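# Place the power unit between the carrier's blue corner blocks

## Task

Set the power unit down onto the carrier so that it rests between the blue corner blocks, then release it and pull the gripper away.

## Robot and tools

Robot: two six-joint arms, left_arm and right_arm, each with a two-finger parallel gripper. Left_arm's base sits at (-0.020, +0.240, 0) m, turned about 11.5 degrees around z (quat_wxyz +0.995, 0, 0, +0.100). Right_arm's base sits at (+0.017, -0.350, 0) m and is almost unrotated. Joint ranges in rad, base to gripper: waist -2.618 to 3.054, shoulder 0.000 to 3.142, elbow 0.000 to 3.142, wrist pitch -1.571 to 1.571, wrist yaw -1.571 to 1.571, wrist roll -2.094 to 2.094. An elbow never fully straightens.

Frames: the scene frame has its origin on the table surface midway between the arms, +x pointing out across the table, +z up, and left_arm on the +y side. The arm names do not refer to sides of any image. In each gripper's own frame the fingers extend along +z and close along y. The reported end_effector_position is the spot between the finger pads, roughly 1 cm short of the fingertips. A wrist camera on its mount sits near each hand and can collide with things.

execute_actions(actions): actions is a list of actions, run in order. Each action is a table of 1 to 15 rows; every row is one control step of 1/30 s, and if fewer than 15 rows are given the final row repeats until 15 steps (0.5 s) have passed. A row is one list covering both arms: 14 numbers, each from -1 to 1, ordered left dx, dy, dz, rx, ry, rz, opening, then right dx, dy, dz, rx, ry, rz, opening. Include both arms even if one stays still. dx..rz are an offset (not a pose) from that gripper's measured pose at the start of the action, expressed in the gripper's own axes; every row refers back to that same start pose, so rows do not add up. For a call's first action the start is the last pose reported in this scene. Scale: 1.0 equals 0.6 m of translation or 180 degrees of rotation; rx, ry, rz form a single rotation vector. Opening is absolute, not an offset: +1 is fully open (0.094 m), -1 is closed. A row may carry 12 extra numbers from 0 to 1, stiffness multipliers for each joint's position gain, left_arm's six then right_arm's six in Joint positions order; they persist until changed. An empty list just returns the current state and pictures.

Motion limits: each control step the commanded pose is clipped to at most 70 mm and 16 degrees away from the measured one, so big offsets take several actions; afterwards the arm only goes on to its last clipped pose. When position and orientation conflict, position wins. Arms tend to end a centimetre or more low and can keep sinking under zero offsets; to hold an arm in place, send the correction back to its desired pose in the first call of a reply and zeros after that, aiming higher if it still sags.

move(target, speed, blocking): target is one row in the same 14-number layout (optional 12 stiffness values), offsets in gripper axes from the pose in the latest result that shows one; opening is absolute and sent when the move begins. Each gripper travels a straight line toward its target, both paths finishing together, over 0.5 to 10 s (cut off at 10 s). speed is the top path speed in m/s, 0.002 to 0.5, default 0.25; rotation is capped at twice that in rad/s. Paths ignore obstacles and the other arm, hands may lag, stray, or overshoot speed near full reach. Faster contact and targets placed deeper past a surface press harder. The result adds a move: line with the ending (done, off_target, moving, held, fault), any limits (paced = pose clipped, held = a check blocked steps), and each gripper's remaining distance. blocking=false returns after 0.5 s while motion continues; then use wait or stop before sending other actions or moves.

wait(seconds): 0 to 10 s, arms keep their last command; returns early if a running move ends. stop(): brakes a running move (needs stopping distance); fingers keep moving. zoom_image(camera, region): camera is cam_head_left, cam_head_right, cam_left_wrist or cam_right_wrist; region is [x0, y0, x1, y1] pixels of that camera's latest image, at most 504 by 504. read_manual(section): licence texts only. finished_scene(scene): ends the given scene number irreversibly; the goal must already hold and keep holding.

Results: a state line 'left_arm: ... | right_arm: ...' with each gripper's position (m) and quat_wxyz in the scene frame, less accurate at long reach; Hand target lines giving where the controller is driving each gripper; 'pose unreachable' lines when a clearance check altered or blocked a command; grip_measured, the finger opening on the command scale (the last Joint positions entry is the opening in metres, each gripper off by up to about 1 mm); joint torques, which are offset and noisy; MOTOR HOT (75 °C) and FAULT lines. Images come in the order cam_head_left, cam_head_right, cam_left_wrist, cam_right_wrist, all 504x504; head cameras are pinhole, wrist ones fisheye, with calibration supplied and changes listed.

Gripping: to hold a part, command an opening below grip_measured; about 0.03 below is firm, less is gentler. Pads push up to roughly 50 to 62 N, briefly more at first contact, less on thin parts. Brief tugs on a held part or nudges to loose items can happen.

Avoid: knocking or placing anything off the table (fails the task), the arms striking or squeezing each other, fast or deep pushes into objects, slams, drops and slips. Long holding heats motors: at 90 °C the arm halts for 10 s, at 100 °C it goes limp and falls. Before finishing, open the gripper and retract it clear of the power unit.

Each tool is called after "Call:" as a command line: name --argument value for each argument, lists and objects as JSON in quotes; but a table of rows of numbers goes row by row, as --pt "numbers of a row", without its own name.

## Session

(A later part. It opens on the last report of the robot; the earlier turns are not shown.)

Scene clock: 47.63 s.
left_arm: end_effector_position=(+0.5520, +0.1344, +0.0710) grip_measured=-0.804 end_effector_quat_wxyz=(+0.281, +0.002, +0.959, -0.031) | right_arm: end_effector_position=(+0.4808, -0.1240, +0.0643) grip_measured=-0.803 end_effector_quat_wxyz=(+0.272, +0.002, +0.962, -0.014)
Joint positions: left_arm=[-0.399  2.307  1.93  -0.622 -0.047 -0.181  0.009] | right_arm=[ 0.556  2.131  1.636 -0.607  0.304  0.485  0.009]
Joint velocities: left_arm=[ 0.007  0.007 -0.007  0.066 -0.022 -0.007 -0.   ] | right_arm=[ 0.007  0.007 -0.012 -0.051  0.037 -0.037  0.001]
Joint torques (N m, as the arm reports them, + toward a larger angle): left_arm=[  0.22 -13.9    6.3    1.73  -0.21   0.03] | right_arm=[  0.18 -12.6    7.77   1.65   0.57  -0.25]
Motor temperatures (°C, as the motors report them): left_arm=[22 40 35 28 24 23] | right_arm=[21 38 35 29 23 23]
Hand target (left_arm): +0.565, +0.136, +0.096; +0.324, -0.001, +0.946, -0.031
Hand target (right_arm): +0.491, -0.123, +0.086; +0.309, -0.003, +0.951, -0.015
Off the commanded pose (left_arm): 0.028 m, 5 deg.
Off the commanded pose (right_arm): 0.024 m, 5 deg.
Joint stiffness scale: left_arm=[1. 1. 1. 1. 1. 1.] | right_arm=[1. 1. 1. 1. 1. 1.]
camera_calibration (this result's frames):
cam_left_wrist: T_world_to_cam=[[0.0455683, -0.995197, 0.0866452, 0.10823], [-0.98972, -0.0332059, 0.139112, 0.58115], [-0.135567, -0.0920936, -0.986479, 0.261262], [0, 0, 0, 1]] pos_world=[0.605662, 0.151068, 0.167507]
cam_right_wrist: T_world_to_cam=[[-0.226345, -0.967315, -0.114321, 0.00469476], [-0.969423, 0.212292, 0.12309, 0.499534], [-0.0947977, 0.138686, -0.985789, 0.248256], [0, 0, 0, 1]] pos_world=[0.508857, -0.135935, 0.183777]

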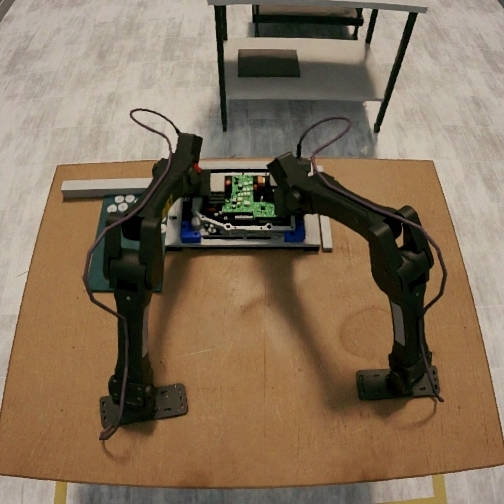

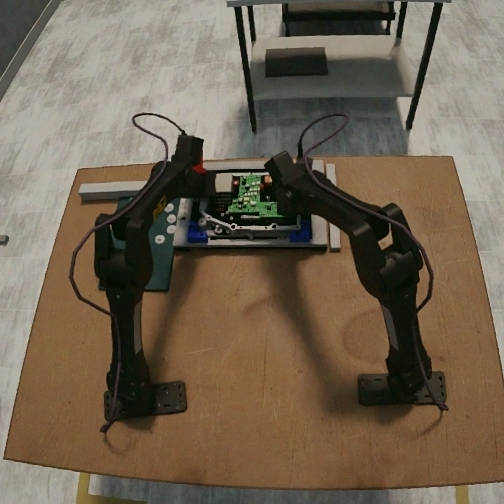

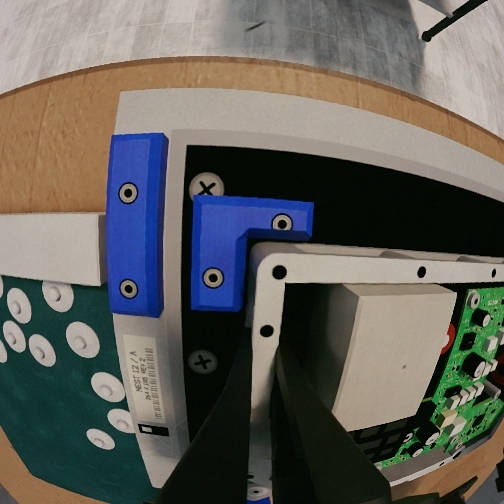

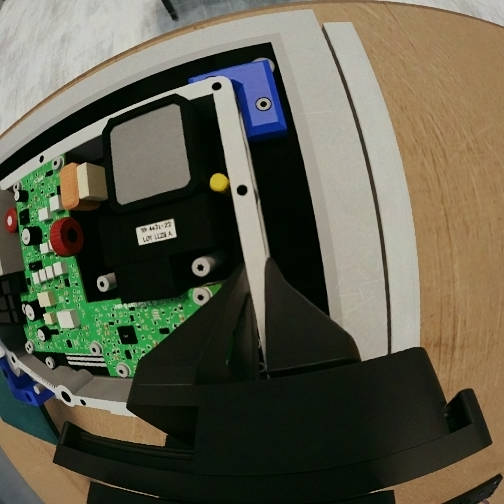

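Call:
execute_actions --actions '[[[0,0,0,0,0,0,-1,0,0,0.005,0,0,0,-1]],[[0,0,0,0,0,0,-0.55,0,0,0,0,0,0,-0.5]]]'

Call:
move --target '[-0.03,0,-0.2,0,0,0,-0.55,-0.03,0,-0.2,0,0,0,-0.5]' --speed 0.15

Call:
move --target '[0.05,0.2,-0.1,0,0,0,0,0.05,-0.2,-0.1,0,0,0,0]'

Scene clock: 51.77 s.
left_arm: end_effector_position=(+0.5515, +0.1343, +0.0707) grip_measured=-0.553 end_effector_quat_wxyz=(+0.280, +0.002, +0.959, -0.031) | right_arm: end_effector_position=(+0.4814, -0.1267, +0.0629) grip_measured=-0.502 end_effector_quat_wxyz=(+0.271, +0.009, +0.962, -0.015)
Joint positions: left_arm=[-0.399  2.307  1.93  -0.624 -0.046 -0.181  0.021] | right_arm=[ 0.552  2.134  1.636 -0.61   0.307  0.497  0.023]
Joint velocities: left_arm=[-0.012 -0.002 -0.017 -0.022  0.007 -0.037  0.001] | right_arm=[-0.007  0.007  0.007  0.066 -0.007  0.051  0.   ]
Joint torques (N m, as the arm reports them, + toward a larger angle): left_arm=[ -0.04 -11.6    6.76   1.13  -0.02  -0.04] | right_arm=[  0.14 -10.59   7.52   1.27   0.09   0.01]
Motor temperatures (°C, as the motors report them): left_arm=[22 42 34 28 24 23] | right_arm=[21 39 34 29 23 23]
Hand target (left_arm): +0.552, +0.134, +0.071; +0.280, +0.002, +0.959, -0.032
Hand target (right_arm): +0.481, -0.124, +0.063; +0.270, +0.007, +0.963, -0.011
Off the commanded pose (left_arm): 0.000 m, 0 deg.
Off the commanded pose (right_arm): 0.003 m, 1 deg.
Joint stiffness scale: left_arm=[1. 1. 1. 1. 1. 1.] | right_arm=[1. 1. 1. 1. 1. 1.]
camera_calibration (this result's frames):
cam_left_wrist: T_world_to_cam=[[0.0453311, -0.995193, 0.0868055, 0.108336], [-0.989454, -0.0327625, 0.141097, 0.580428], [-0.137574, -0.092286, -0.986183, 0.262055], [0, 0, 0, 1]] pos_world=[0.605447, 0.151016, 0.167134]
cam_right_wrist: T_world_to_cam=[[-0.241892, -0.963416, -0.115402, 0.010095], [-0.965628, 0.227357, 0.12598, 0.500748], [-0.0951341, 0.141909, -0.985298, 0.247812], [0, 0, 0, 1]] pos_world=[0.509554, -0.13929, 0.182249]

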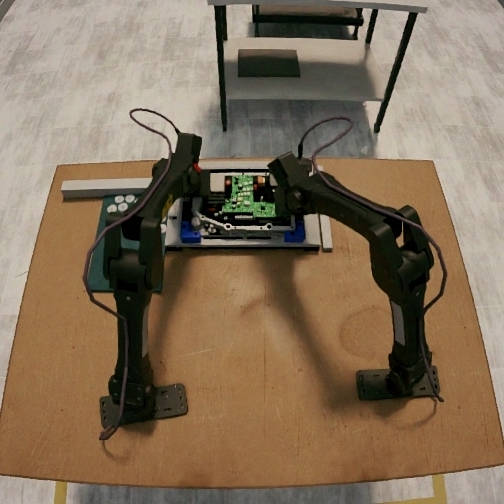

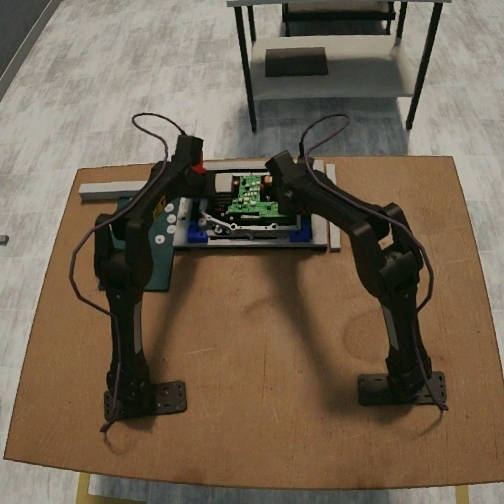

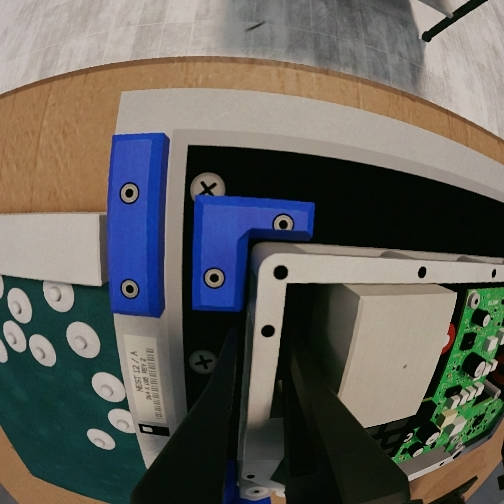

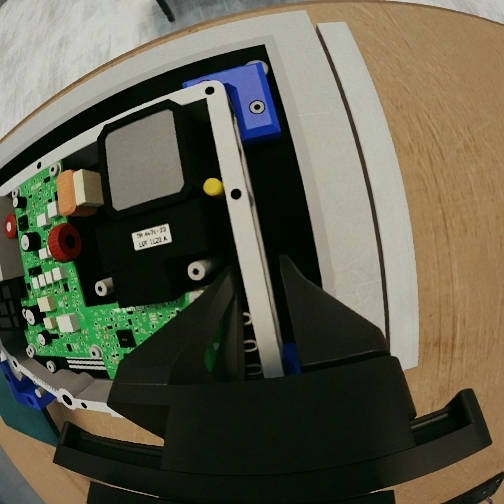

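Scene clock: 53.27 s.
left_arm: end_effector_position=(+0.5012, +0.1445, +0.1637) grip_measured=-0.553 end_effector_quat_wxyz=(+0.263, +0.002, +0.964, -0.028) | right_arm: end_effector_position=(+0.4371, -0.1226, +0.1664) grip_measured=-0.502 end_effector_quat_wxyz=(+0.269, +0.005, +0.963, -0.011)
Joint positions: left_arm=[-0.399  2.1    1.983 -0.92  -0.046 -0.183  0.021] | right_arm=[ 0.614  1.956  1.791 -0.959  0.322  0.55   0.023]
Joint velocities: left_arm=[ 0.012  0.007 -0.002 -0.081 -0.007 -0.037 -0.001] | right_arm=[-0.012  0.027 -0.022 -0.139 -0.007 -0.051 -0.   ]
Joint torques (N m, as the arm reports them, + toward a larger angle): left_arm=[ -0.53 -11.39   9.04   0.98  -0.05  -0.06] | right_arm=[ 0.41 -9.72  9.26  0.96  0.36  0.09]
Motor temperatures (°C, as the motors report them): left_arm=[22 42 34 28 24 23] | right_arm=[21 39 34 28 23 23]
Hand target (left_arm): +0.503, +0.141, +0.182; +0.280, +0.002, +0.959, -0.032
Hand target (right_arm): +0.435, -0.124, +0.174; +0.272, +0.009, +0.962, -0.015
Off the commanded pose (left_arm): 0.018 m, 2 deg.
Off the commanded pose (right_arm): 0.009 m, 1 deg.
Joint stiffness scale: left_arm=[1. 1. 1. 1. 1. 1.] | right_arm=[1. 1. 1. 1. 1. 1.]
move: off_target (left_arm)
camera_calibration (this result's frames):
cam_left_wrist: T_world_to_cam=[[0.0495721, -0.995659, 0.0787768, 0.111899], [-0.983762, -0.0350529, 0.176022, 0.509627], [-0.172496, -0.0862234, -0.981229, 0.36357], [0, 0, 0, 1]] pos_world=[0.558519, 0.160625, 0.258225]
cam_right_wrist: T_world_to_cam=[[-0.232945, -0.964948, -0.120882, 0.0121112], [-0.967161, 0.216877, 0.132526, 0.4423], [-0.101664, 0.147784, -0.983781, 0.348361], [0, 0, 0, 1]] pos_world=[0.466013, -0.13572, 0.285558]

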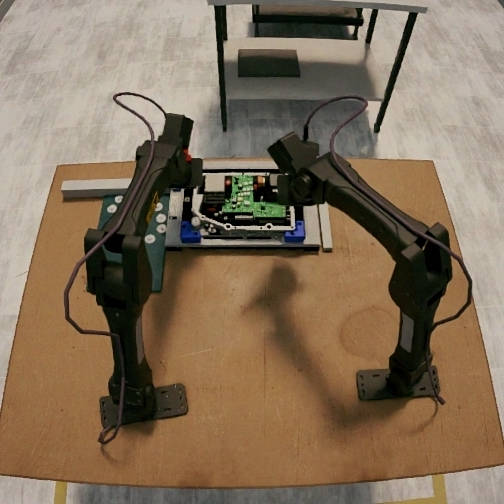

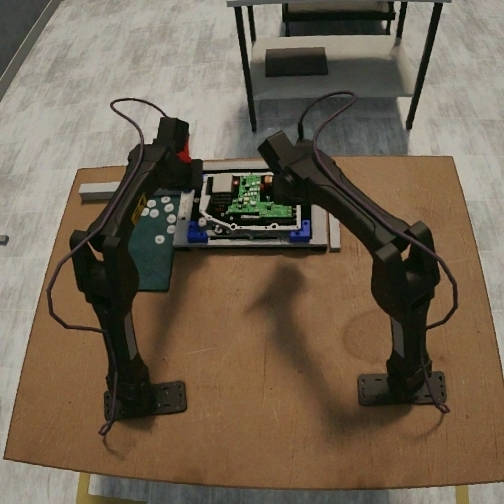

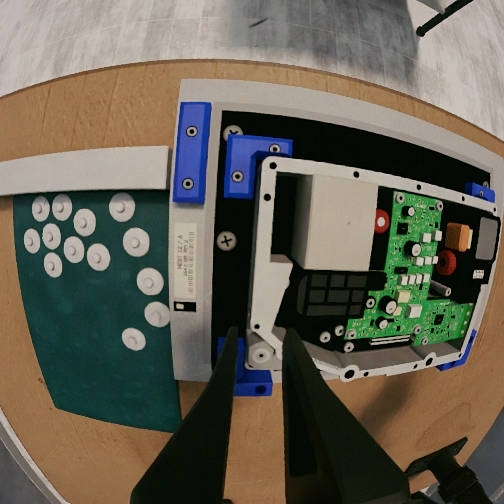

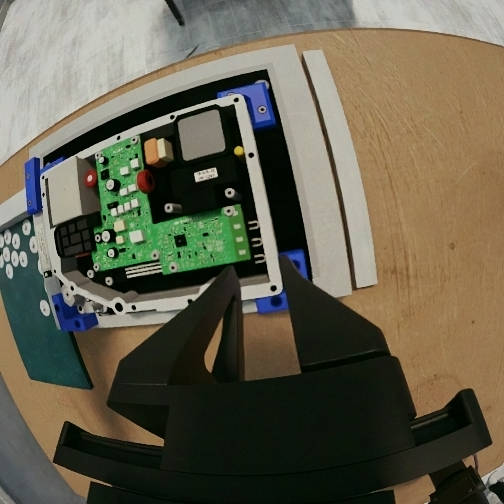

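Scene clock: 54.43 s.
left_arm: end_effector_position=(+0.4530, +0.2722, +0.1955) grip_measured=-0.003 end_effector_quat_wxyz=(+0.268, -0.004, +0.963, -0.020) | right_arm: end_effector_position=(+0.3877, -0.2398, +0.2077) grip_measured=-0.002 end_effector_quat_wxyz=(+0.279, +0.013, +0.960, -0.005)
Joint positions: left_arm=[-0.102  1.868  1.776 -0.94   0.087  0.065  0.047] | right_arm=[ 0.388  1.543  1.448 -0.951  0.219  0.355  0.047]
Joint velocities: left_arm=[ 0.007  0.002 -0.007  0.007 -0.022 -0.022 -0.   ] | right_arm=[ 0.007 -0.042 -0.007 -0.066 -0.022 -0.022 -0.001]
Joint torques (N m, as the arm reports them, + toward a larger angle): left_arm=[-0.3  -9.66  5.26  1.01  0.15  0.03] | right_arm=[-0.28 -6.47  6.36  1.19  0.06 -0.05]
Motor temperatures (°C, as the motors report them): left_arm=[22 42 33 28 24 23] | right_arm=[21 39 33 28 23 23]
Hand target (left_arm): +0.447, +0.268, +0.195; +0.264, +0.003, +0.964, -0.026
Hand target (right_arm): +0.381, -0.242, +0.203; +0.266, +0.006, +0.964, -0.009
Off the commanded pose (left_arm): 0.008 m, 1 deg.
Off the commanded pose (right_arm): 0.010 m, 2 deg.
Joint stiffness scale: left_arm=[1. 1. 1. 1. 1. 1.] | right_arm=[1. 1. 1. 1. 1. 1.]
move: done
camera_calibration (this result's frames):
cam_left_wrist: T_world_to_cam=[[0.0649774, -0.995628, 0.067107, 0.234242], [-0.984799, -0.0531241, 0.165375, 0.468551], [-0.161087, -0.0768326, -0.983945, 0.390259], [0, 0, 0, 1]] pos_world=[0.509074, 0.288094, 0.290788]
cam_right_wrist: T_world_to_cam=[[-0.241609, -0.960214, -0.140051, -0.0990418], [-0.967166, 0.226565, 0.115143, 0.420364], [-0.0788313, 0.163272, -0.983427, 0.396032], [0, 0, 0, 1]] pos_world=[0.413852, -0.255002, 0.327196]

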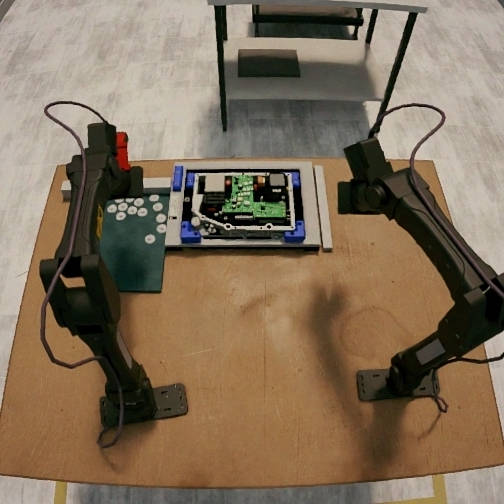

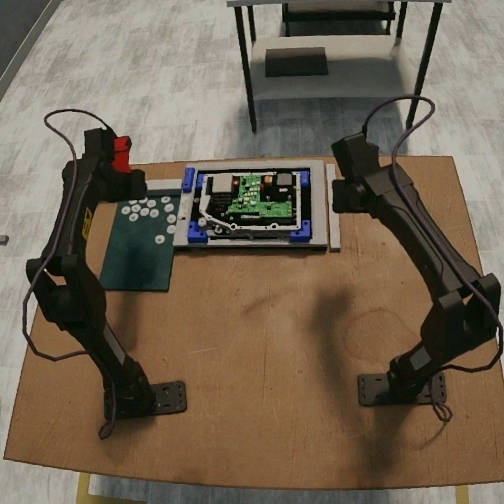

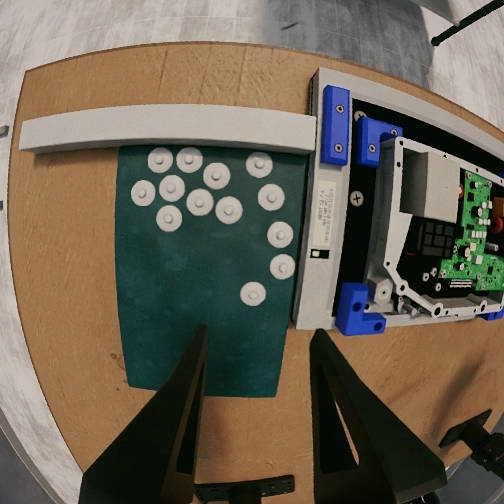

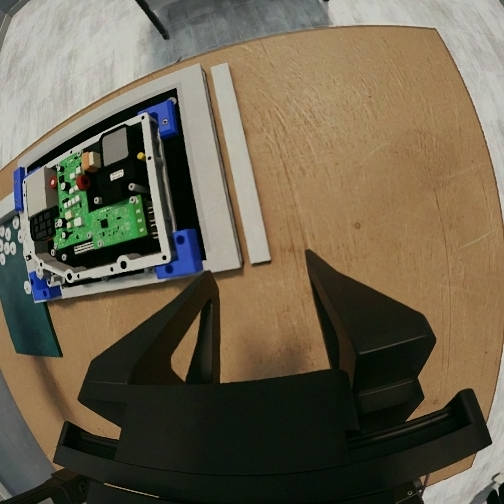

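Call:
finished_scene --scene 2

The scene is finished: the task was done.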